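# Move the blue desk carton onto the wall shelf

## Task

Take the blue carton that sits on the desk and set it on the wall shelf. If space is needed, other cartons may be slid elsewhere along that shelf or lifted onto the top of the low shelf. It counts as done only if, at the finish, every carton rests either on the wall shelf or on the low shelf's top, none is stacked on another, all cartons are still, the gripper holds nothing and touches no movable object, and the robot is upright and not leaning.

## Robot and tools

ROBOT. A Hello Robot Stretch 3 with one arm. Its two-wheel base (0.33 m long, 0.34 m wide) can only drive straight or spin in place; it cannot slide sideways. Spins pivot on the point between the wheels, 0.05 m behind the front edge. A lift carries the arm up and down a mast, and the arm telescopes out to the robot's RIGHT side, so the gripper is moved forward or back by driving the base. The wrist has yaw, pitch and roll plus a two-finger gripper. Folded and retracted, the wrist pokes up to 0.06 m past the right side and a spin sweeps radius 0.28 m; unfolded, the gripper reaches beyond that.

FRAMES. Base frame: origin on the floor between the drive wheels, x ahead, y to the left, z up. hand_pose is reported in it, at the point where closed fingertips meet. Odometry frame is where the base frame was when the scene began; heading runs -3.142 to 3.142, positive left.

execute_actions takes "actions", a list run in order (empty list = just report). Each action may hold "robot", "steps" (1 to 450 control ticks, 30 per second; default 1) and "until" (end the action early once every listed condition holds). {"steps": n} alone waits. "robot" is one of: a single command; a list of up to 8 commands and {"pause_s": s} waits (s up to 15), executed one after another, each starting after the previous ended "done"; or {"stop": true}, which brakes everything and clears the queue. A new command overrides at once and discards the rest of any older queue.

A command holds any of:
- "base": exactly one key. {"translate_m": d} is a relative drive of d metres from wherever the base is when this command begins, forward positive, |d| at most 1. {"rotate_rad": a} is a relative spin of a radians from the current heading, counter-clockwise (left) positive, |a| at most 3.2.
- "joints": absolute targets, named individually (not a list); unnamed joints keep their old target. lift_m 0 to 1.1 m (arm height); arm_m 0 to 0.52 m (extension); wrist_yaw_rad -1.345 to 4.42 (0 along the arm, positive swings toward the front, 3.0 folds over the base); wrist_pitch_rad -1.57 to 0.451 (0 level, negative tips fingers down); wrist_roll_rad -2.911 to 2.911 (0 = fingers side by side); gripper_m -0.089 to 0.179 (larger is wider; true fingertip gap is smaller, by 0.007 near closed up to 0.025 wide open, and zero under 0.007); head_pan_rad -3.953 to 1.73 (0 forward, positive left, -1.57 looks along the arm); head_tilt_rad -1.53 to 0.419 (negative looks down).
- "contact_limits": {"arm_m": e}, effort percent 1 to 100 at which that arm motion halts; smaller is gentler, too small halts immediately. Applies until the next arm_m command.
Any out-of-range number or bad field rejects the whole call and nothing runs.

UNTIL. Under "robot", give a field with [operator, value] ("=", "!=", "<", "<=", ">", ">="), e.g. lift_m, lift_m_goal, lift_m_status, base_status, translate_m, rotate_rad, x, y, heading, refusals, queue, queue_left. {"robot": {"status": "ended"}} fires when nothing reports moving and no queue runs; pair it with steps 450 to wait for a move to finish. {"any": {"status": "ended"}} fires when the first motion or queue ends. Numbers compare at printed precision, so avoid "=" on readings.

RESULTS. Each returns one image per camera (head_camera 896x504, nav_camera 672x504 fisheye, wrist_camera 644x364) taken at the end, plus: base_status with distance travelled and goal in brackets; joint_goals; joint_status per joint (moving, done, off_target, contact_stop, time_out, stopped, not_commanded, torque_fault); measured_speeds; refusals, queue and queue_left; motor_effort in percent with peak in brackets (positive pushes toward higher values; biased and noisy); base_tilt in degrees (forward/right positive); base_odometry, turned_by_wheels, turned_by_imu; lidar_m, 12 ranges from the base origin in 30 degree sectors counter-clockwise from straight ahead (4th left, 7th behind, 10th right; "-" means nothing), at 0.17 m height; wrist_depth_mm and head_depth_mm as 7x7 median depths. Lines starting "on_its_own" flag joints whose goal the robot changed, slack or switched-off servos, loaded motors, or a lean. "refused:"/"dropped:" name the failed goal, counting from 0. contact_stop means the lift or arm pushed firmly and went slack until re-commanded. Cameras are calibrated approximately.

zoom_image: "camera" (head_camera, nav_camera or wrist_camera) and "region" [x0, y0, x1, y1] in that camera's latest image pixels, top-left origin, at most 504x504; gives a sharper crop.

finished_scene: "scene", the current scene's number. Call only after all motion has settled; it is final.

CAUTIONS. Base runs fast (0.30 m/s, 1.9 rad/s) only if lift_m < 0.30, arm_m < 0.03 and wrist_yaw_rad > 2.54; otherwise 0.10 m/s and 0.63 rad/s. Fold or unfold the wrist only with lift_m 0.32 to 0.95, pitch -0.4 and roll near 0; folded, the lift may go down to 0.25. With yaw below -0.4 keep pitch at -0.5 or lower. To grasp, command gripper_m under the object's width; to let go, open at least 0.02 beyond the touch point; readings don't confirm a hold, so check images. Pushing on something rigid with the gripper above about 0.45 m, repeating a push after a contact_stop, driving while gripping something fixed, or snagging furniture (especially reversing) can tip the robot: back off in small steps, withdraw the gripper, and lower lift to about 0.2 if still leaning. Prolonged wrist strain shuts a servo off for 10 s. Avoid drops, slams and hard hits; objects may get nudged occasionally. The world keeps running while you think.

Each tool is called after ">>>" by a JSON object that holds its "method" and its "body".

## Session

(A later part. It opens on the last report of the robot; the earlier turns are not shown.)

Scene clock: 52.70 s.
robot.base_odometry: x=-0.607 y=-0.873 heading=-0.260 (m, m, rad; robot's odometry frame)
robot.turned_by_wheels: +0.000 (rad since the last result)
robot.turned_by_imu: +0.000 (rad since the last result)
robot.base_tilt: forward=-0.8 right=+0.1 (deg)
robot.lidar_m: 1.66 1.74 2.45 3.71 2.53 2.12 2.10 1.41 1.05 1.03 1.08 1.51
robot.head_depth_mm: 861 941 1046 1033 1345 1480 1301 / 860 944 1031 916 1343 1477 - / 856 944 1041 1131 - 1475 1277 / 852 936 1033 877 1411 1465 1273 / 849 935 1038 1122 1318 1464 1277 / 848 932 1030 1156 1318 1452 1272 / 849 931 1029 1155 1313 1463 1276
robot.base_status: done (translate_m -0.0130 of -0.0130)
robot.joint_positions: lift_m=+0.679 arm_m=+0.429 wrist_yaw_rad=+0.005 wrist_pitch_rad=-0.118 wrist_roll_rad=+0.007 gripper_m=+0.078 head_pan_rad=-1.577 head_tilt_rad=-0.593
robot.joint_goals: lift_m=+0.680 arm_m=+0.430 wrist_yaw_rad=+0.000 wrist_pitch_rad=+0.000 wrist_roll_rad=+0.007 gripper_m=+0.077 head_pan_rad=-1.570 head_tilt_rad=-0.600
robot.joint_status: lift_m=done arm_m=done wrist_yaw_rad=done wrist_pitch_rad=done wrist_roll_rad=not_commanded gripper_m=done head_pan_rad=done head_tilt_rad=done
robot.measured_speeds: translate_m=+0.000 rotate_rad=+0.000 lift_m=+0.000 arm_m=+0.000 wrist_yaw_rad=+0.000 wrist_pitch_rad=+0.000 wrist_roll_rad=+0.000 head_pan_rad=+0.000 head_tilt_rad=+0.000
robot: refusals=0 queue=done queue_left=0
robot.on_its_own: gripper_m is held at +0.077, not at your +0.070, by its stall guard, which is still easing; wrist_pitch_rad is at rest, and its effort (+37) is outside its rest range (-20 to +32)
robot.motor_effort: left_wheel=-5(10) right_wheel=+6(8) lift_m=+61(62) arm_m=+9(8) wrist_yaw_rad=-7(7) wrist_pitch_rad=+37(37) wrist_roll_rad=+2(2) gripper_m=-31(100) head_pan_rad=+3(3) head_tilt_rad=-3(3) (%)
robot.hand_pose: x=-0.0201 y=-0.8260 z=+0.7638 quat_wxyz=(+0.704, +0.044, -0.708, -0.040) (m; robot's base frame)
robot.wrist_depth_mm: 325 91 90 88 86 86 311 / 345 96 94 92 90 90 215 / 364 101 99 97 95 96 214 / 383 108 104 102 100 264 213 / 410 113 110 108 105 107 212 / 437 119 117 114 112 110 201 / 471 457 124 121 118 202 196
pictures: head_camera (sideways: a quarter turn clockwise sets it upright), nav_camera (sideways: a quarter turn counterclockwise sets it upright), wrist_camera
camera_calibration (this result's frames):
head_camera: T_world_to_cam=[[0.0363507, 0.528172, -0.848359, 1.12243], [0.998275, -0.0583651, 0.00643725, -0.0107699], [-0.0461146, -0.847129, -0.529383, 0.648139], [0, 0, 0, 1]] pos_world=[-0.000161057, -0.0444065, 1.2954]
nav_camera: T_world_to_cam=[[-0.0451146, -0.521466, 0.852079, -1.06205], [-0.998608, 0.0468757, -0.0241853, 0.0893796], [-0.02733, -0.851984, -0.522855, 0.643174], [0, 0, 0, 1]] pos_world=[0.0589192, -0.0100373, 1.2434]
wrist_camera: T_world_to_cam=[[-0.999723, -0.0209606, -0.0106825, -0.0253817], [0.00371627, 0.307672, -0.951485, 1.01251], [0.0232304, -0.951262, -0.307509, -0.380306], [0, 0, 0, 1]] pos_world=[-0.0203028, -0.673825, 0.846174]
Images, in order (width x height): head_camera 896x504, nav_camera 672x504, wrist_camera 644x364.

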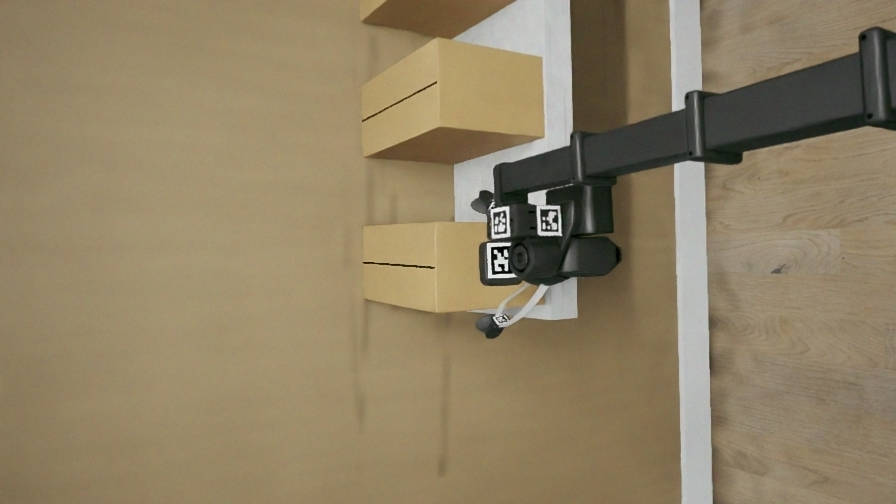

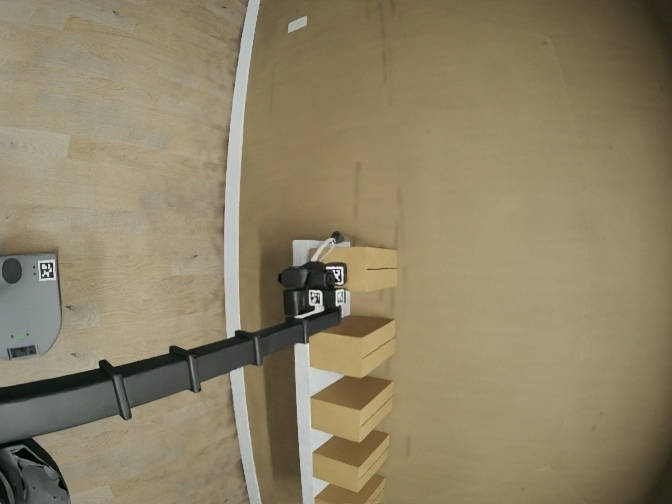

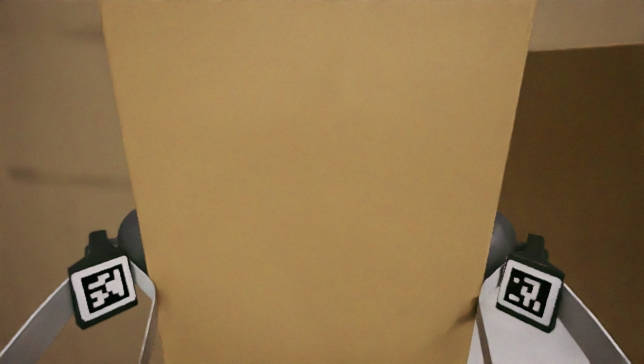

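>>> {"method": "execute_actions", "body": {"actions": [{"robot":[{"joints":{"lift_m":0.73}},{"joints":{"arm_m":0.0}},{"base":{"translate_m":-1.0}},{"base":{"rotate_rad":-1.57},"joints":{"head_tilt_rad":-0.8}},{"base":{"translate_m":-0.8}},{"base":{"translate_m":-0.8}}],"steps":450,"until":{"robot":{"status":"ended"}}},{"steps":450,"until":{"robot":{"status":"ended"}}},{"steps":300,"until":{"robot":{"status":"ended"}}}]}}

Scene clock: 95.77 s.
robot.base_odometry: x=-1.164 y=+0.930 heading=-1.830 (m, m, rad; robot's odometry frame)
robot.turned_by_wheels: -1.570 (rad since the last result)
robot.turned_by_imu: -1.577 (rad since the last result)
robot.base_tilt: forward=-0.7 right=+0.1 (deg)
robot.lidar_m: 2.58 2.70 2.78 2.71 2.80 1.94 1.75 1.11 0.72 0.99 0.72 1.54
robot.head_depth_mm: 908 1035 1175 1004 1162 1313 - / 904 1031 1160 1005 1142 1318 - / 904 1026 1162 1004 553 1276 - / 904 1019 1154 1007 549 - 1151 / 896 1014 1145 1005 826 1289 1160 / 892 1011 1149 1008 1159 1287 1161 / 892 1011 1168 1283 1516 1336 1162
robot.base_status: done (translate_m -0.8000 of -0.8000)
robot.joint_positions: lift_m=+0.730 arm_m=+0.000 wrist_yaw_rad=+0.000 wrist_pitch_rad=-0.041 wrist_roll_rad=+0.008 gripper_m=+0.106 head_pan_rad=-1.577 head_tilt_rad=-0.790
robot.joint_goals: lift_m=+0.730 arm_m=+0.000 wrist_yaw_rad=+0.000 wrist_pitch_rad=+0.000 wrist_roll_rad=+0.008 gripper_m=+0.106 head_pan_rad=-1.570 head_tilt_rad=-0.800
robot.joint_status: lift_m=done arm_m=done wrist_yaw_rad=done wrist_pitch_rad=done wrist_roll_rad=not_commanded gripper_m=done head_pan_rad=done head_tilt_rad=done
robot.measured_speeds: translate_m=+0.000 rotate_rad=+0.000 lift_m=+0.000 arm_m=+0.000 wrist_yaw_rad=+0.000 wrist_pitch_rad=+0.000 wrist_roll_rad=+0.000 head_pan_rad=+0.000 head_tilt_rad=+0.000
robot: refusals=0 queue=done queue_left=0
robot.on_its_own: gripper_m is held at +0.106, not at your +0.070, by its stall guard, which is not easing now
robot.motor_effort: left_wheel=+4(11) right_wheel=-3(13) lift_m=+53(65) arm_m=-6(26) wrist_yaw_rad=+0(18) wrist_pitch_rad=+13(68) wrist_roll_rad=+2(7) gripper_m=-11(31) head_pan_rad=+4(3) head_tilt_rad=-6(24) (%)
robot.hand_pose: x=-0.0215 y=-0.4003 z=+0.8336 quat_wxyz=(+0.704, +0.015, -0.710, -0.015) (m; robot's base frame)
robot.wrist_depth_mm: 769 752 772 762 750 749 757 / 802 789 793 804 791 787 783 / 833 832 181 177 183 811 825 / 878 873 158 158 163 853 857 / 921 901 142 143 144 812 755 / 952 - 130 130 131 - 535 / - 540 119 120 120 502 780
pictures: head_camera (sideways: a quarter turn clockwise sets it upright), nav_camera (sideways: a quarter turn counterclockwise sets it upright), wrist_camera
camera_calibration (this result's frames):
head_camera: T_world_to_cam=[[0.0372667, 0.683893, -0.72863, 0.966346], [0.998273, -0.0586044, -0.00394826, 0.00275126], [-0.0454011, -0.727225, -0.684896, 0.85044], [0, 0, 0, 1]] pos_world=[-0.000148066, -0.0422547, 1.28658]
nav_camera: T_world_to_cam=[[-0.0460358, -0.678043, 0.733579, -0.907565], [-0.998585, 0.0508082, -0.0157045, 0.0783333], [-0.0266235, -0.733264, -0.679422, 0.846849], [0, 0, 0, 1]] pos_world=[0.0589881, 0.00161639, 1.24237]
wrist_camera: T_world_to_cam=[[-0.999817, -0.0160453, -0.0103872, -0.015418], [0.00635332, 0.233558, -0.972322, 0.935714], [0.0180272, -0.97221, -0.233414, -0.0241954], [0, 0, 0, 1]] pos_world=[-0.0209239, -0.242314, 0.904008]
Images, in order (width x height): head_camera 896x504, nav_camera 672x504, wrist_camera 644x364.

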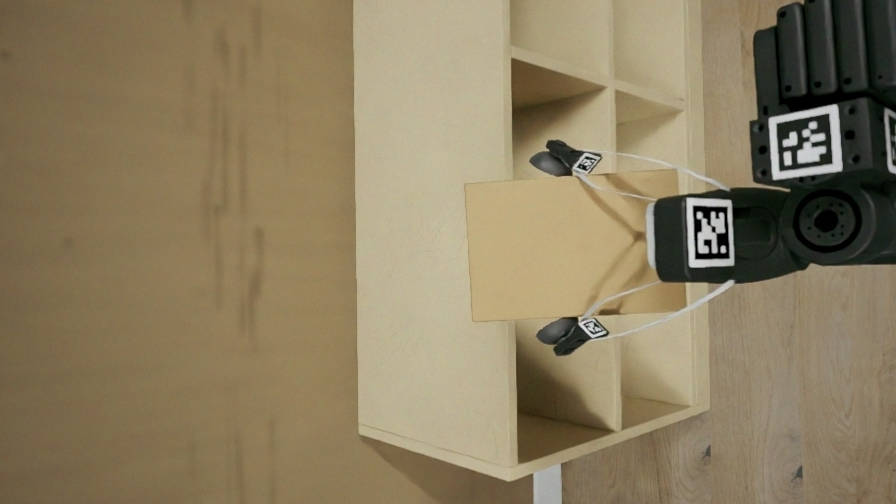

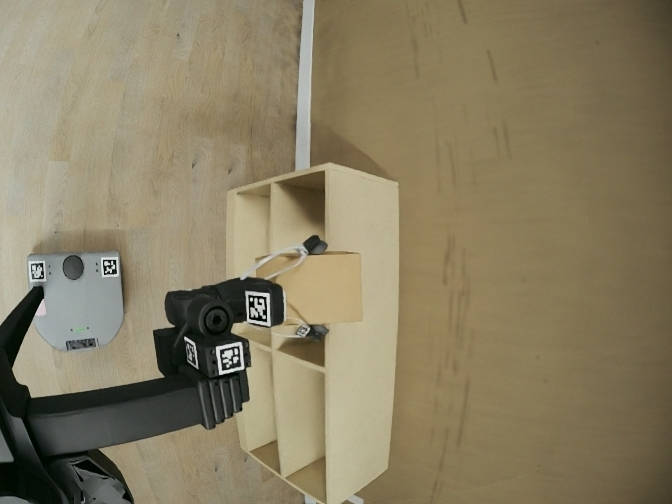

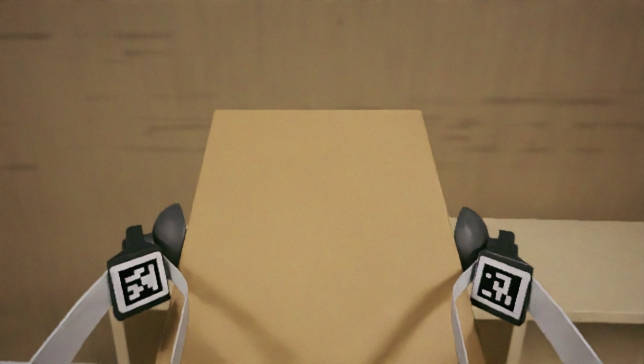

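>>> {"method": "execute_actions", "body": {"actions": [{"robot":[{"joints":{"lift_m":0.79,"gripper_m":0.085}},{"joints":{"arm_m":0.38}}],"steps":450,"until":{"robot":{"status":"ended"}}}]}}

Scene clock: 103.47 s.
robot.base_odometry: x=-1.164 y=+0.930 heading=-1.830 (m, m, rad; robot's odometry frame)
robot.turned_by_wheels: +0.000 (rad since the last result)
robot.turned_by_imu: +0.001 (rad since the last result)
robot.base_tilt: forward=-0.8 right=+0.1 (deg)
robot.lidar_m: 2.59 2.70 2.77 2.70 2.81 1.94 1.75 1.11 0.72 0.99 0.72 1.54
robot.head_depth_mm: 906 1029 1166 1008 1180 - - / 904 1026 1163 - - 1298 1159 / 902 1027 1129 972 1185 1310 1164 / 897 984 - 975 1186 1310 1165 / 893 998 1137 1006 1188 1309 1171 / 892 1014 1147 1000 1155 1280 1159 / 890 1014 1169 1278 1503 1345 1162
robot.base_status: done (translate_m -0.8000 of -0.8000)
robot.joint_positions: lift_m=+0.790 arm_m=+0.380 wrist_yaw_rad=+0.000 wrist_pitch_rad=-0.041 wrist_roll_rad=+0.008 gripper_m=+0.086 head_pan_rad=-1.577 head_tilt_rad=-0.790
robot.joint_goals: lift_m=+0.790 arm_m=+0.380 wrist_yaw_rad=+0.000 wrist_pitch_rad=+0.000 wrist_roll_rad=+0.008 gripper_m=+0.085 head_pan_rad=-1.570 head_tilt_rad=-0.800
robot.joint_status: lift_m=done arm_m=done wrist_yaw_rad=done wrist_pitch_rad=done wrist_roll_rad=not_commanded gripper_m=done head_pan_rad=done head_tilt_rad=done
robot.measured_speeds: translate_m=+0.000 rotate_rad=+0.000 lift_m=+0.000 arm_m=+0.000 wrist_yaw_rad=+0.000 wrist_pitch_rad=+0.000 wrist_roll_rad=+0.000 head_pan_rad=+0.000 head_tilt_rad=+0.000
robot: refusals=0 queue=done queue_left=0
robot.motor_effort: left_wheel=+4(3) right_wheel=-2(2) lift_m=+55(57) arm_m=+5(4) wrist_yaw_rad=+0(0) wrist_pitch_rad=+13(13) wrist_roll_rad=+2(1) gripper_m=-18(87) head_pan_rad=+2(3) head_tilt_rad=-5(5) (%)
robot.hand_pose: x=-0.0215 y=-0.7796 z=+0.8936 quat_wxyz=(+0.704, +0.015, -0.710, -0.015) (m; robot's base frame)
robot.wrist_depth_mm: 403 402 404 399 399 398 396 / 420 417 415 416 415 412 409 / 440 436 180 177 183 428 428 / 455 456 158 158 162 449 447 / 475 473 142 143 144 467 473 / 502 - 130 130 131 - 489 / 529 469 120 120 120 505 510
pictures: head_camera (sideways: a quarter turn clockwise sets it upright), nav_camera (sideways: a quarter turn counterclockwise sets it upright), wrist_camera
camera_calibration (this result's frames):
head_camera: T_world_to_cam=[[0.0372675, 0.684023, -0.728508, 0.966187], [0.998273, -0.0586039, -0.00395763, 0.00276345], [-0.0454005, -0.727103, -0.685026, 0.850609], [0, 0, 0, 1]] pos_world=[-0.000148055, -0.042252, 1.28657]
nav_camera: T_world_to_cam=[[-0.0460366, -0.678173, 0.733459, -0.907407], [-0.998585, 0.0508111, -0.0156965, 0.0783229], [-0.0266229, -0.733144, -0.679553, 0.847018], [0, 0, 0, 1]] pos_world=[0.0589882, 0.00162696, 1.24237]
wrist_camera: T_world_to_cam=[[-0.999817, -0.0160453, -0.0103871, -0.0208812], [0.0063533, 0.233558, -0.972322, 1.08259], [0.0180272, -0.97221, -0.233413, -0.378954], [0, 0, 0, 1]] pos_world=[-0.0209239, -0.621605, 0.963955]
Images, in order (width x height): head_camera 896x504, nav_camera 672x504, wrist_camera 644x364.

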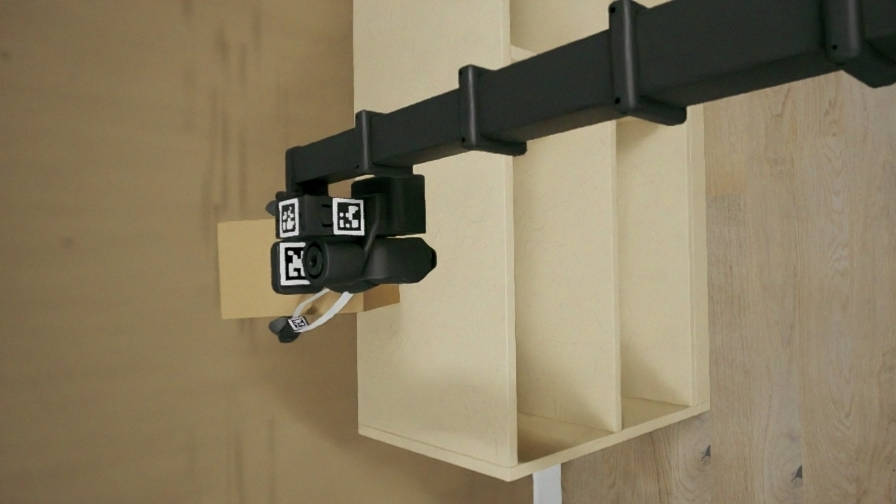

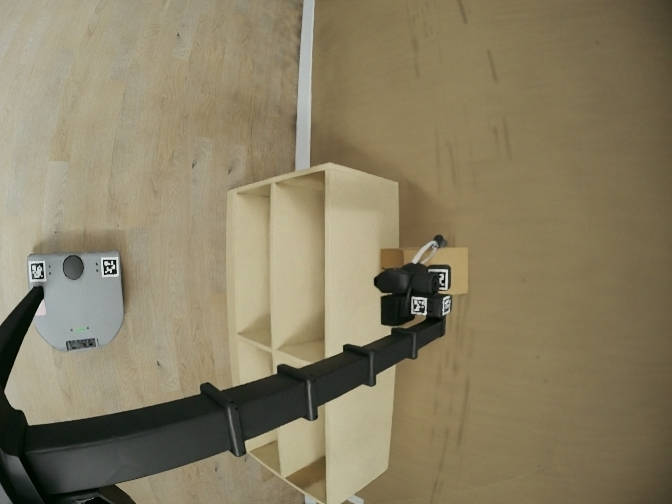

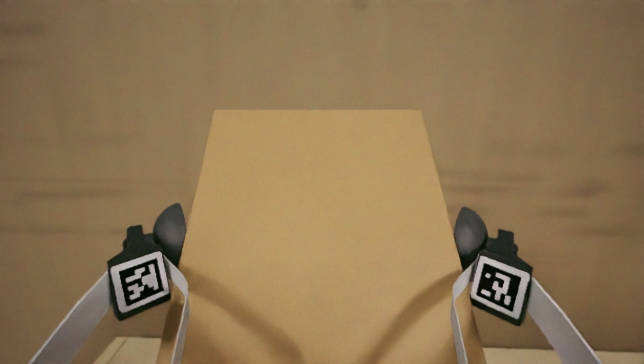

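>>> {"method": "execute_actions", "body": {"actions": [{"robot":[{"joints":{"arm_m":0.35}},{"joints":{"lift_m":0.67}}],"steps":450,"until":{"robot":{"status":"ended"}}}]}}

Scene clock: 107.93 s.
robot.base_odometry: x=-1.164 y=+0.930 heading=-1.830 (m, m, rad; robot's odometry frame)
robot.turned_by_wheels: +0.000 (rad since the last result)
robot.turned_by_imu: +0.000 (rad since the last result)
robot.base_tilt: forward=-0.7 right=+0.1 (deg)
robot.lidar_m: 2.59 2.71 2.78 2.70 2.80 1.94 1.75 1.11 0.72 0.99 0.72 1.54
robot.head_depth_mm: 909 1031 1169 1008 1149 1314 1186 / 908 1029 1161 999 1141 - - / 903 1021 1161 - 1158 1318 1172 / 899 1020 843 - 1186 1316 1164 / 895 1017 1118 977 1183 1318 1162 / 890 1010 1153 1009 1154 1286 1161 / 889 1011 1176 1278 1511 1339 1167
robot.base_status: done (translate_m -0.8000 of -0.8000)
robot.joint_positions: lift_m=+0.670 arm_m=+0.350 wrist_yaw_rad=+0.000 wrist_pitch_rad=-0.014 wrist_roll_rad=+0.012 gripper_m=+0.086 head_pan_rad=-1.577 head_tilt_rad=-0.790
robot.joint_goals: lift_m=+0.670 arm_m=+0.350 wrist_yaw_rad=+0.000 wrist_pitch_rad=+0.000 wrist_roll_rad=+0.012 gripper_m=+0.085 head_pan_rad=-1.570 head_tilt_rad=-0.800
robot.joint_status: lift_m=done arm_m=done wrist_yaw_rad=done wrist_pitch_rad=done wrist_roll_rad=not_commanded gripper_m=done head_pan_rad=done head_tilt_rad=done
robot.measured_speeds: translate_m=+0.000 rotate_rad=+0.000 lift_m=+0.000 arm_m=+0.000 wrist_yaw_rad=+0.000 wrist_pitch_rad=+0.000 wrist_roll_rad=+0.000 head_pan_rad=+0.000 head_tilt_rad=+0.000
robot: refusals=0 queue=done queue_left=0
robot.motor_effort: left_wheel=+3(3) right_wheel=-2(2) lift_m=+27(55) arm_m=-5(5) wrist_yaw_rad=+0(1) wrist_pitch_rad=+4(13) wrist_roll_rad=-1(2) gripper_m=-17(18) head_pan_rad=+3(2) head_tilt_rad=-5(5) (%)
robot.hand_pose: x=-0.0216 y=-0.7512 z=+0.7815 quat_wxyz=(+0.703, +0.005, -0.711, -0.005) (m; robot's base frame)
robot.wrist_depth_mm: 434 431 432 429 427 426 424 / 455 452 142 142 143 447 441 / 467 471 140 140 141 461 459 / 488 485 137 138 138 476 475 / 506 501 135 135 135 495 499 / 529 - 133 133 133 - 446 / 348 332 131 131 132 340 344
pictures: head_camera (sideways: a quarter turn clockwise sets it upright), nav_camera (sideways: a quarter turn counterclockwise sets it upright), wrist_camera
camera_calibration (this result's frames):
head_camera: T_world_to_cam=[[0.0372681, 0.684068, -0.728466, 0.966132], [0.998273, -0.058604, -0.00396091, 0.00276772], [-0.0454005, -0.72706, -0.685071, 0.850667], [0, 0, 0, 1]] pos_world=[-0.000148064, -0.042251, 1.28657]
nav_camera: T_world_to_cam=[[-0.0460371, -0.678219, 0.733417, -0.907352], [-0.998585, 0.0508124, -0.0156937, 0.0783193], [-0.0266229, -0.733101, -0.679598, 0.847078], [0, 0, 0, 1]] pos_world=[0.0589882, 0.00163064, 1.24237]
wrist_camera: T_world_to_cam=[[-0.999773, -0.0161477, -0.0138664, -0.0189764], [0.0102345, 0.206508, -0.978391, 0.951525], [0.0186623, -0.978312, -0.206296, -0.403169], [0, 0, 0, 1]] pos_world=[-0.0211864, -0.591229, 0.847528]
Images, in order (width x height): head_camera 896x504, nav_camera 672x504, wrist_camera 644x364.

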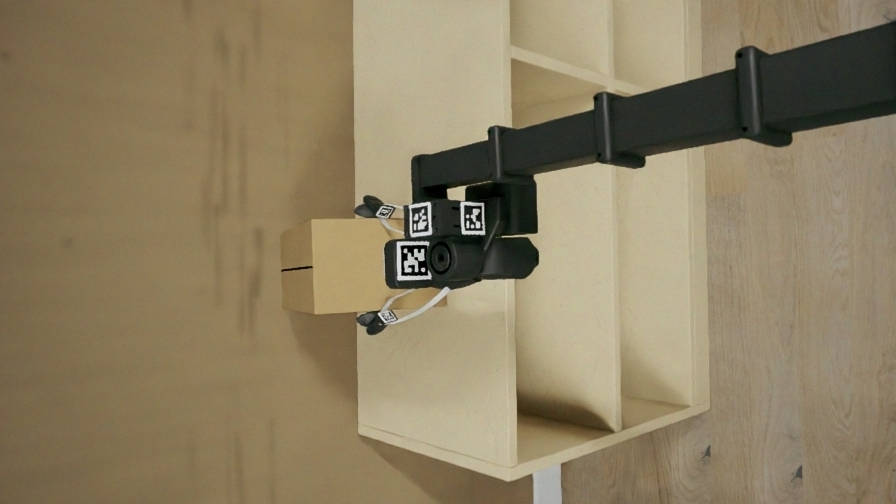

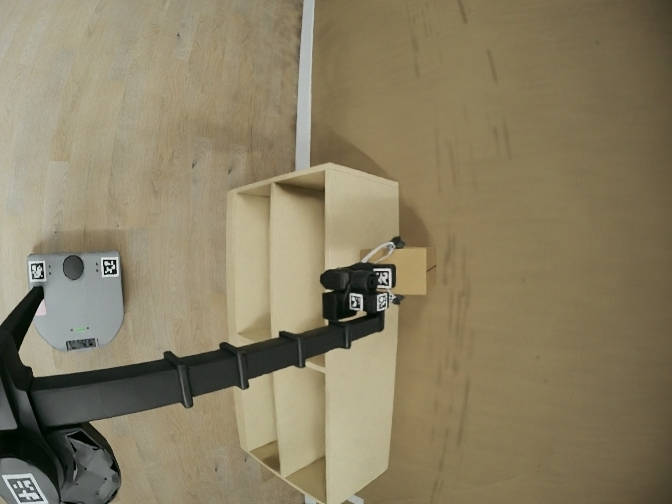

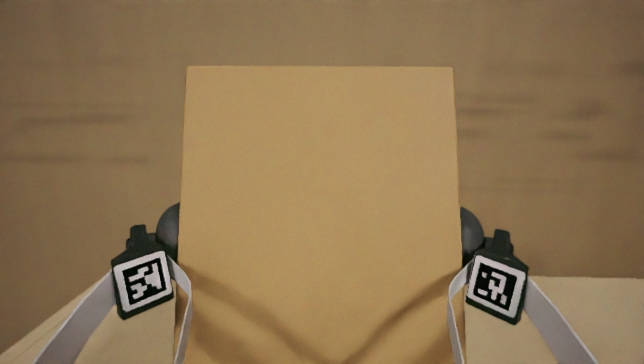

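>>> {"method": "execute_actions", "body": {"actions": [{"robot":[{"joints":{"lift_m":0.655}},{"joints":{"gripper_m":0.179}},{"pause_s":0.5},{"joints":{"arm_m":0.0}}],"steps":450,"until":{"robot":{"status":"ended"}}},{"robot":[{"base":{"rotate_rad":1.57},"joints":{"lift_m":0.9}},{"base":{"translate_m":0.55}},{"base":{"rotate_rad":1.57}},{"base":{"translate_m":0.5}},{"base":{"rotate_rad":1.57},"joints":{"head_tilt_rad":-0.6}}],"steps":450,"until":{"robot":{"status":"ended"}}},{"steps":450,"until":{"robot":{"status":"ended"}}}]}}

Scene clock: 140.63 s.
robot.base_odometry: x=-0.503 y=+1.272 heading=+2.880 (m, m, rad; robot's odometry frame)
robot.turned_by_wheels: +4.710 (rad since the last result)
robot.turned_by_imu: +4.727 (rad since the last result)
robot.base_tilt: forward=-0.6 right=+0.1 (deg)
robot.lidar_m: 1.20 1.44 2.34 3.10 2.98 2.24 2.14 2.26 1.25 1.66 1.45 1.24
robot.head_depth_mm: 1415 1564 1661 1134 1877 1610 - / 1407 1566 1605 1139 1716 1599 - / 1404 1561 1594 1139 1952 - - / 1394 1562 1606 1140 1994 - 1236 / 1400 1548 1596 1146 1895 1511 1265 / 1397 1535 1096 1020 1837 1516 1272 / 1396 1548 1615 1096 1902 1513 1271
robot.base_status: done (rotate_rad +1.5699 of +1.5700)
robot.joint_positions: lift_m=+0.900 arm_m=+0.000 wrist_yaw_rad=+0.000 wrist_pitch_rad=-0.021 wrist_roll_rad=+0.012 gripper_m=+0.179 head_pan_rad=-1.577 head_tilt_rad=-0.606
robot.joint_goals: lift_m=+0.900 arm_m=+0.000 wrist_yaw_rad=+0.000 wrist_pitch_rad=+0.000 wrist_roll_rad=+0.012 gripper_m=+0.179 head_pan_rad=-1.570 head_tilt_rad=-0.600
robot.joint_status: lift_m=done arm_m=done wrist_yaw_rad=done wrist_pitch_rad=done wrist_roll_rad=not_commanded gripper_m=done head_pan_rad=done head_tilt_rad=done
robot.measured_speeds: translate_m=+0.000 rotate_rad=+0.000 lift_m=+0.000 arm_m=+0.000 wrist_yaw_rad=+0.000 wrist_pitch_rad=+0.000 wrist_roll_rad=+0.000 head_pan_rad=+0.000 head_tilt_rad=+0.000
robot: refusals=0 queue=done queue_left=0
robot.motor_effort: left_wheel=-2(10) right_wheel=+4(9) lift_m=+54(56) arm_m=-6(8) wrist_yaw_rad=+0(1) wrist_pitch_rad=+6(7) wrist_roll_rad=-1(1) gripper_m=+0(84) head_pan_rad=+3(4) head_tilt_rad=+3(22) (%)
robot.hand_pose: x=-0.0215 y=-0.4010 z=+1.0087 quat_wxyz=(+0.703, +0.008, -0.711, -0.008) (m; robot's base frame)
robot.wrist_depth_mm: - - - - - - - / - - - - - - - / - - - - - - - / - - 848 - - - - / 951 974 748 928 949 - - / - - - 753 753 765 - / - - - - - - -
pictures: head_camera (sideways: a quarter turn clockwise sets it upright), nav_camera (sideways: a quarter turn counterclockwise sets it upright), wrist_camera
camera_calibration (this result's frames):
head_camera: T_world_to_cam=[[0.0364127, 0.539234, -0.841369, 1.11331], [0.998274, -0.0584387, 0.00574986, -0.00987483], [-0.046068, -0.840126, -0.540431, 0.662514], [0, 0, 0, 1]] pos_world=[-0.000160258, -0.0443177, 1.29481]
nav_camera: T_world_to_cam=[[-0.045177, -0.532577, 0.845175, -1.05304], [-0.998606, 0.0471826, -0.0236468, 0.0886781], [-0.0272838, -0.845066, -0.533966, 0.65763], [0, 0, 0, 1]] pos_world=[0.0589238, -0.00927026, 1.24326]
wrist_camera: T_world_to_cam=[[-0.999769, -0.0163176, -0.0139625, -0.0100724], [0.0101471, 0.214086, -0.976762, 1.10285], [0.0189276, -0.976679, -0.213871, -0.00544073], [0, 0, 0, 1]] pos_world=[-0.0211578, -0.241583, 1.07592]
Images, in order (width x height): head_camera 896x504, nav_camera 672x504, wrist_camera 644x364.

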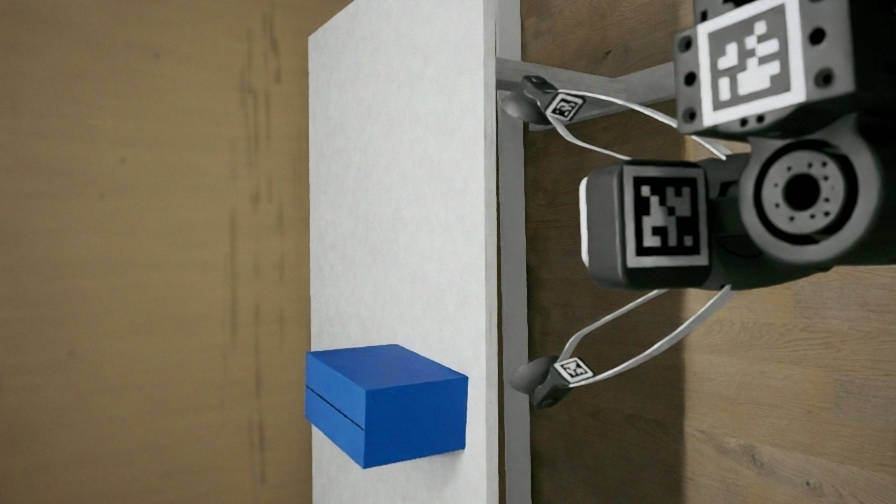

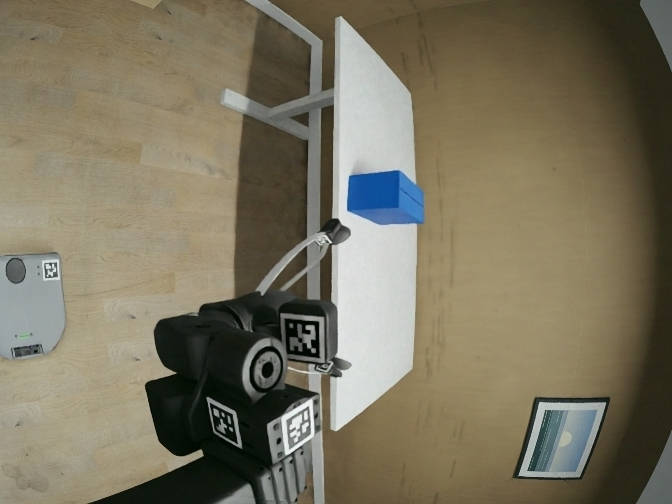

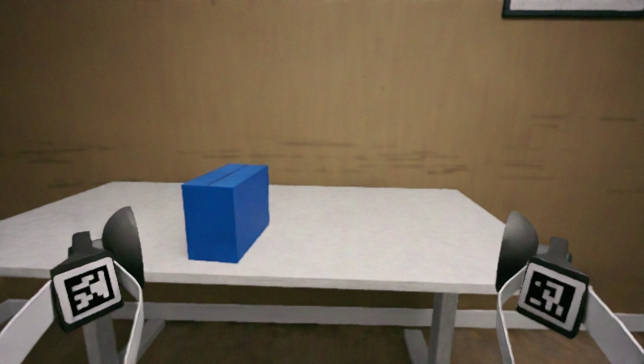

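>>> {"method": "execute_actions", "body": {"actions": [{"robot":[{"base":{"rotate_rad":-0.65}},{"base":{"translate_m":0.33}},{"base":{"rotate_rad":0.65},"joints":{"lift_m":0.72,"head_tilt_rad":-0.75}},{"joints":{"arm_m":0.1}}],"steps":450,"until":{"robot":{"status":"ended"}}}]}}

Scene clock: 153.73 s.
robot.base_odometry: x=-0.705 y=+1.533 heading=+2.880 (m, m, rad; robot's odometry frame)
robot.turned_by_wheels: +0.000 (rad since the last result)
robot.turned_by_imu: +0.002 (rad since the last result)
robot.base_tilt: forward=-0.8 right=+0.2 (deg)
robot.lidar_m: 0.93 1.00 1.36 3.28 3.34 2.51 2.42 2.01 1.20 1.47 1.15 1.36
robot.head_depth_mm: 1255 1424 1166 926 1644 1402 - / 1264 1425 1176 926 1654 - 1164 / 1256 1416 1081 890 1654 - 1138 / 1256 1415 815 866 1748 - 1158 / 1247 1415 1180 926 1620 1377 1184 / 1257 1406 1172 926 1644 1379 1186 / 1245 1414 1176 928 1566 1380 1188
robot.base_status: done (rotate_rad +0.6499 of +0.6500)
robot.joint_positions: lift_m=+0.720 arm_m=+0.100 wrist_yaw_rad=+0.000 wrist_pitch_rad=-0.021 wrist_roll_rad=+0.012 gripper_m=+0.179 head_pan_rad=-1.577 head_tilt_rad=-0.741
robot.joint_goals: lift_m=+0.720 arm_m=+0.100 wrist_yaw_rad=+0.000 wrist_pitch_rad=+0.000 wrist_roll_rad=+0.012 gripper_m=+0.179 head_pan_rad=-1.570 head_tilt_rad=-0.750
robot.joint_status: lift_m=done arm_m=done wrist_yaw_rad=done wrist_pitch_rad=done wrist_roll_rad=not_commanded gripper_m=done head_pan_rad=done head_tilt_rad=done
robot.measured_speeds: translate_m=+0.000 rotate_rad=+0.000 lift_m=+0.000 arm_m=+0.000 wrist_yaw_rad=+0.000 wrist_pitch_rad=+0.000 wrist_roll_rad=+0.000 head_pan_rad=+0.000 head_tilt_rad=+0.000
robot: refusals=0 queue=done queue_left=0
robot.motor_effort: left_wheel=-3(10) right_wheel=+4(9) lift_m=+28(53) arm_m=+5(5) wrist_yaw_rad=+0(0) wrist_pitch_rad=+7(7) wrist_roll_rad=-1(1) gripper_m=+0(0) head_pan_rad=+3(3) head_tilt_rad=-5(22) (%)
robot.hand_pose: x=-0.0215 y=-0.5003 z=+0.8295 quat_wxyz=(+0.703, +0.008, -0.711, -0.008) (m; robot's base frame)
robot.wrist_depth_mm: - - - - - - - / - - - - - - - / - - - 375 - - - / 719 732 748 391 677 784 795 / 438 483 446 406 419 498 461 / - - - - 364 368 351 / - - - - - - 841
pictures: head_camera (sideways: a quarter turn clockwise sets it upright), nav_camera (sideways: a quarter turn counterclockwise sets it upright), wrist_camera
camera_calibration (this result's frames):
head_camera: T_world_to_cam=[[0.0370484, 0.647161, -0.761453, 1.00913], [0.998273, -0.0587328, -0.00134631, -0.000636021], [-0.0455935, -0.760088, -0.648219, 0.802735], [0, 0, 0, 1]] pos_world=[-0.000152114, -0.042956, 1.28875]
nav_camera: T_world_to_cam=[[-0.0458161, -0.641074, 0.766111, -0.949966], [-0.99859, 0.0499777, -0.0178984, 0.0811906], [-0.0268143, -0.76585, -0.64246, 0.798771], [0, 0, 0, 1]] pos_world=[0.0589708, -0.00131697, 1.24241]
wrist_camera: T_world_to_cam=[[-0.999769, -0.0163177, -0.0139625, -0.014194], [0.010147, 0.214086, -0.976762, 0.949119], [0.0189277, -0.976679, -0.213871, -0.140731], [0, 0, 0, 1]] pos_world=[-0.0211578, -0.340873, 0.896767]
Images, in order (width x height): head_camera 896x504, nav_camera 672x504, wrist_camera 644x364.

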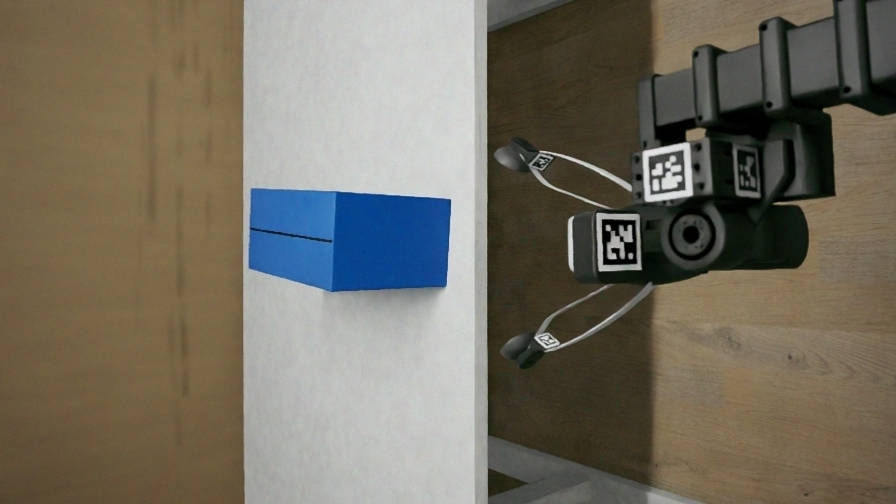

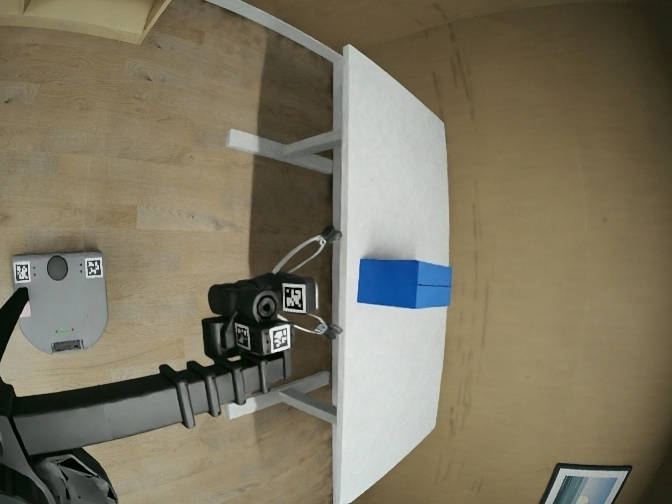

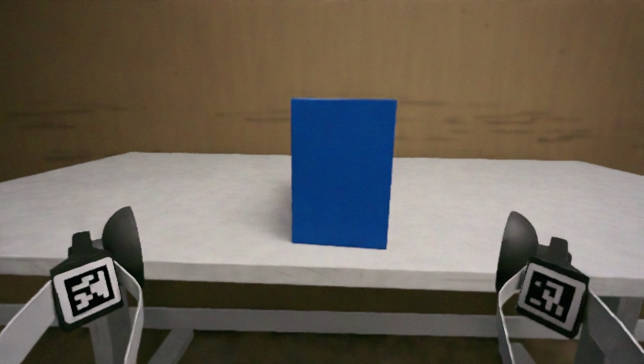

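>>> {"method": "execute_actions", "body": {"actions": [{"robot":[{"base":{"translate_m":-0.024}},{"joints":{"arm_m":0.4}},{"joints":{"gripper_m":0.085}},{"pause_s":0.5},{"joints":{"lift_m":0.77}}],"steps":450,"until":{"robot":{"status":"ended"}}}]}}

Scene clock: 164.20 s.
robot.base_odometry: x=-0.682 y=+1.527 heading=+2.880 (m, m, rad; robot's odometry frame)
robot.turned_by_wheels: +0.000 (rad since the last result)
robot.turned_by_imu: +0.001 (rad since the last result)
robot.base_tilt: forward=-0.7 right=+0.2 (deg)
robot.lidar_m: 0.96 1.02 1.98 3.27 3.30 2.48 2.38 2.01 1.18 1.47 1.16 1.38
robot.head_depth_mm: 1261 1435 1167 923 1649 - - / 1262 1414 1178 926 - 1337 1180 / 1262 1411 1224 861 1635 1374 1188 / 1241 1392 797 864 1644 1381 1180 / 1251 1402 1077 893 1650 1391 1187 / 1252 1409 1175 923 1648 1375 1182 / 1237 1403 1178 928 1609 1373 1186
robot.base_status: done (translate_m -0.0240 of -0.0240)
robot.joint_positions: lift_m=+0.770 arm_m=+0.400 wrist_yaw_rad=+0.000 wrist_pitch_rad=-0.029 wrist_roll_rad=+0.012 gripper_m=+0.092 head_pan_rad=-1.577 head_tilt_rad=-0.741
robot.joint_goals: lift_m=+0.770 arm_m=+0.400 wrist_yaw_rad=+0.000 wrist_pitch_rad=+0.000 wrist_roll_rad=+0.012 gripper_m=+0.091 head_pan_rad=-1.570 head_tilt_rad=-0.750
robot.joint_status: lift_m=done arm_m=done wrist_yaw_rad=done wrist_pitch_rad=done wrist_roll_rad=not_commanded gripper_m=done head_pan_rad=done head_tilt_rad=done
robot.measured_speeds: translate_m=+0.000 rotate_rad=+0.000 lift_m=+0.000 arm_m=+0.000 wrist_yaw_rad=+0.000 wrist_pitch_rad=+0.000 wrist_roll_rad=+0.000 head_pan_rad=+0.000 head_tilt_rad=+0.000
robot: refusals=0 queue=done queue_left=0
robot.on_its_own: gripper_m is held at +0.091, not at your +0.085, by its stall guard, which is not easing now
robot.motor_effort: left_wheel=-3(11) right_wheel=+4(6) lift_m=+54(55) arm_m=+5(4) wrist_yaw_rad=+0(0) wrist_pitch_rad=+9(9) wrist_roll_rad=-1(1) gripper_m=-21(98) head_pan_rad=+4(2) head_tilt_rad=-5(6) (%)
robot.hand_pose: x=-0.0215 y=-0.8001 z=+0.8769 quat_wxyz=(+0.703, +0.010, -0.711, -0.010) (m; robot's base frame)
robot.wrist_depth_mm: 791 792 770 777 770 773 771 / 815 821 795 786 798 796 805 / 849 840 123 112 104 824 825 / 881 806 123 113 105 865 856 / 550 476 124 114 105 572 578 / 407 132 125 114 106 - 414 / 308 297 126 115 106 319 319
pictures: head_camera (sideways: a quarter turn clockwise sets it upright), nav_camera (sideways: a quarter turn counterclockwise sets it upright), wrist_camera
camera_calibration (this result's frames):
head_camera: T_world_to_cam=[[0.0370487, 0.647205, -0.761415, 1.00908], [0.998273, -0.0587327, -0.00134939, -0.000632011], [-0.0455933, -0.76005, -0.648264, 0.802792], [0, 0, 0, 1]] pos_world=[-0.00015211, -0.0429552, 1.28875]
nav_camera: T_world_to_cam=[[-0.0458164, -0.641118, 0.766073, -0.949917], [-0.99859, 0.0499787, -0.0178958, 0.0811872], [-0.026814, -0.765813, -0.642504, 0.798829], [0, 0, 0, 1]] pos_world=[0.0589708, -0.00131351, 1.24241]
wrist_camera: T_world_to_cam=[[-0.999769, -0.0162188, -0.0140796, -0.0182431], [0.0101493, 0.220973, -0.975227, 1.0637], [0.0189282, -0.975145, -0.220757, -0.416139], [0, 0, 0, 1]] pos_world=[-0.0211579, -0.64114, 0.945224]
Images, in order (width x height): head_camera 896x504, nav_camera 672x504, wrist_camera 644x364.

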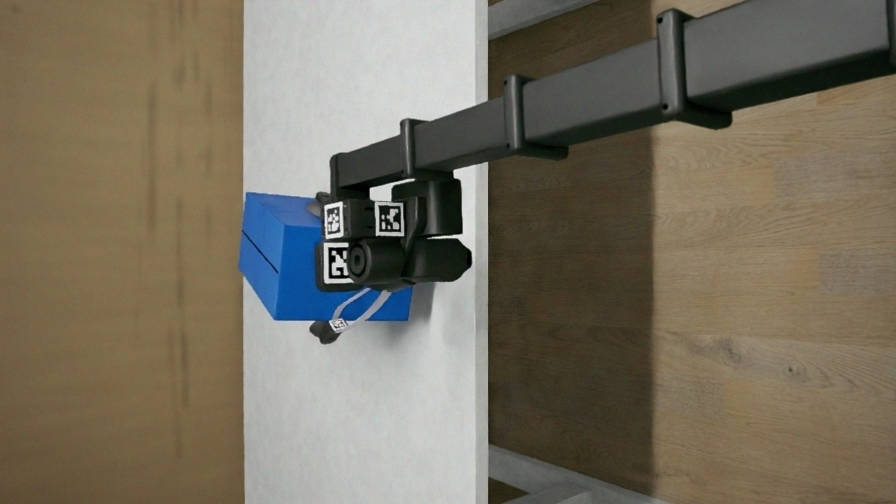

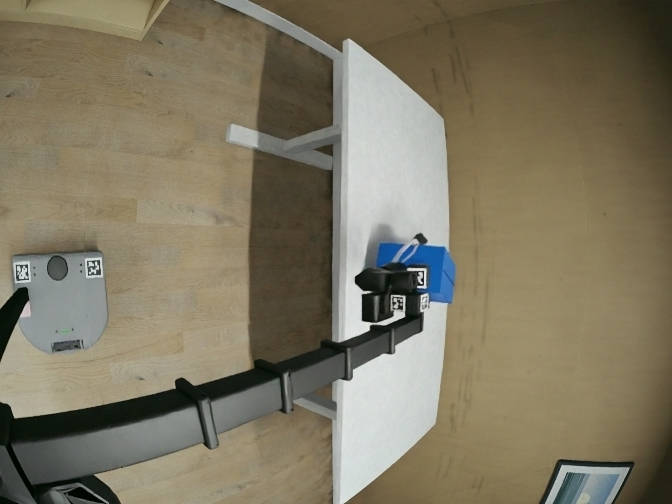

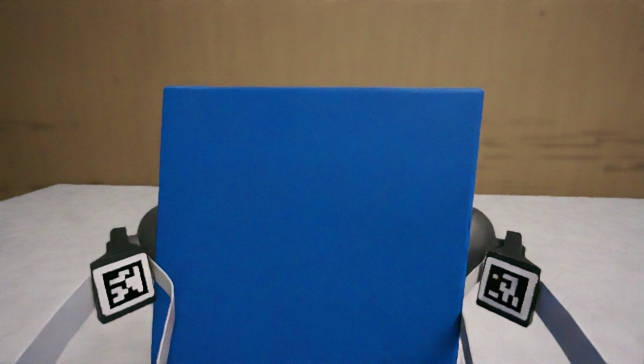

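>>> {"method": "execute_actions", "body": {"actions": [{"robot":[{"joints":{"lift_m":0.8}},{"joints":{"arm_m":0.0}},{"base":{"rotate_rad":1.57}},{"base":{"translate_m":1.0}},{"base":{"translate_m":1.0}},{"base":{"translate_m":0.3}},{"base":{"rotate_rad":1.57},"joints":{"lift_m":0.72,"head_tilt_rad":-0.6}},{"base":{"translate_m":0.66}}],"steps":450,"until":{"robot":{"status":"ended"}}},{"steps":450,"until":{"robot":{"status":"ended"}}},{"steps":450,"until":{"robot":{"status":"ended"}}},{"steps":450,"until":{"robot":{"status":"ended"}}}]}}

Scene clock: 214.23 s.
robot.base_odometry: x=-0.642 y=-0.866 heading=-0.264 (m, m, rad; robot's odometry frame)
robot.turned_by_wheels: +3.140 (rad since the last result)
robot.turned_by_imu: +3.157 (rad since the last result)
robot.base_tilt: forward=-0.7 right=+0.2 (deg)
robot.lidar_m: 1.67 1.76 2.48 3.26 2.51 2.11 2.09 1.40 1.06 1.03 1.08 1.53
robot.head_depth_mm: 863 946 1051 1026 1365 1485 1263 / 858 948 1037 899 1354 1485 1254 / 856 940 1052 1113 639 501 1227 / 855 943 1048 1120 625 505 529 / 852 939 1044 1153 1317 528 1205 / 855 940 1042 1178 1341 1470 1270 / 853 937 1041 1165 1334 1471 1264
robot.base_status: done (translate_m +0.6600 of +0.6600)
robot.joint_positions: lift_m=+0.720 arm_m=+0.000 wrist_yaw_rad=+0.000 wrist_pitch_rad=-0.033 wrist_roll_rad=+0.012 gripper_m=+0.092 head_pan_rad=-1.577 head_tilt_rad=-0.606
robot.joint_goals: lift_m=+0.720 arm_m=+0.000 wrist_yaw_rad=+0.000 wrist_pitch_rad=+0.000 wrist_roll_rad=+0.012 gripper_m=+0.091 head_pan_rad=-1.570 head_tilt_rad=-0.600
robot.joint_status: lift_m=done arm_m=done wrist_yaw_rad=done wrist_pitch_rad=done wrist_roll_rad=not_commanded gripper_m=done head_pan_rad=done head_tilt_rad=done
robot.measured_speeds: translate_m=+0.000 rotate_rad=+0.000 lift_m=+0.000 arm_m=+0.000 wrist_yaw_rad=+0.000 wrist_pitch_rad=+0.000 wrist_roll_rad=+0.000 head_pan_rad=+0.000 head_tilt_rad=+0.000
robot: refusals=0 queue=done queue_left=0
robot.on_its_own: gripper_m is held at +0.091, not at your +0.085, by its stall guard, which is not easing now
robot.motor_effort: left_wheel=-5(10) right_wheel=+4(8) lift_m=+29(54) arm_m=-6(8) wrist_yaw_rad=+0(0) wrist_pitch_rad=+10(10) wrist_roll_rad=-1(1) gripper_m=-21(20) head_pan_rad=+3(2) head_tilt_rad=+3(20) (%)
robot.hand_pose: x=-0.0215 y=-0.4006 z=+0.8266 quat_wxyz=(+0.703, +0.012, -0.711, -0.012) (m; robot's base frame)
robot.wrist_depth_mm: 763 757 743 744 740 725 724 / 788 781 769 772 766 749 752 / 817 809 129 118 109 614 533 / 848 841 127 117 108 609 541 / 896 873 126 116 107 569 563 / 939 132 125 115 106 - 881 / 999 968 124 114 106 942 938
pictures: head_camera (sideways: a quarter turn clockwise sets it upright), nav_camera (sideways: a quarter turn counterclockwise sets it upright), wrist_camera
camera_calibration (this result's frames):
head_camera: T_world_to_cam=[[0.0364112, 0.539179, -0.841404, 1.11336], [0.998275, -0.0584362, 0.00575328, -0.0098793], [-0.0460664, -0.840161, -0.540376, 0.662442], [0, 0, 0, 1]] pos_world=[-0.000160165, -0.0443182, 1.29481]
nav_camera: T_world_to_cam=[[-0.0451755, -0.532522, 0.84521, -1.05309], [-0.998606, 0.0471789, -0.0236495, 0.0886816], [-0.0272822, -0.845101, -0.533911, 0.657558], [0, 0, 0, 1]] pos_world=[0.0589238, -0.00927397, 1.24326]
wrist_camera: T_world_to_cam=[[-0.999769, -0.0161574, -0.0141545, -0.0123863], [0.0101567, 0.225051, -0.974294, 0.927307], [0.0189276, -0.974213, -0.224835, -0.0339874], [0, 0, 0, 1]] pos_world=[-0.0211585, -0.242002, 0.895652]
Images, in order (width x height): head_camera 896x504, nav_camera 672x504, wrist_camera 644x364.

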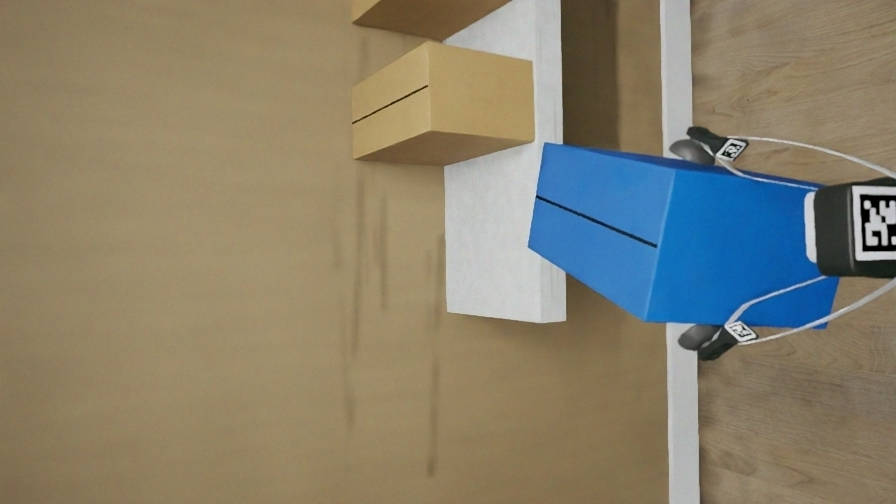

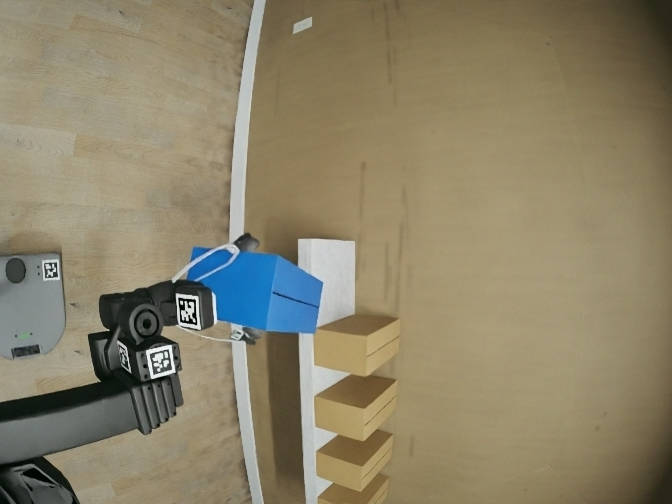

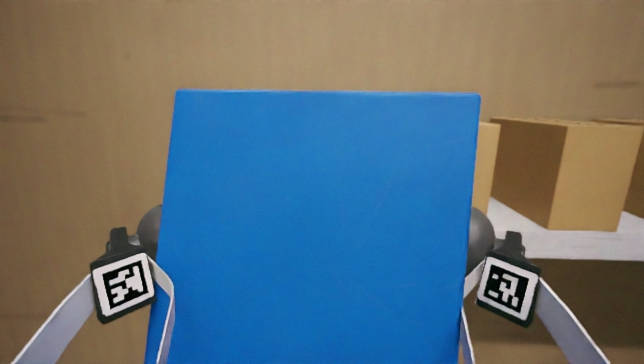

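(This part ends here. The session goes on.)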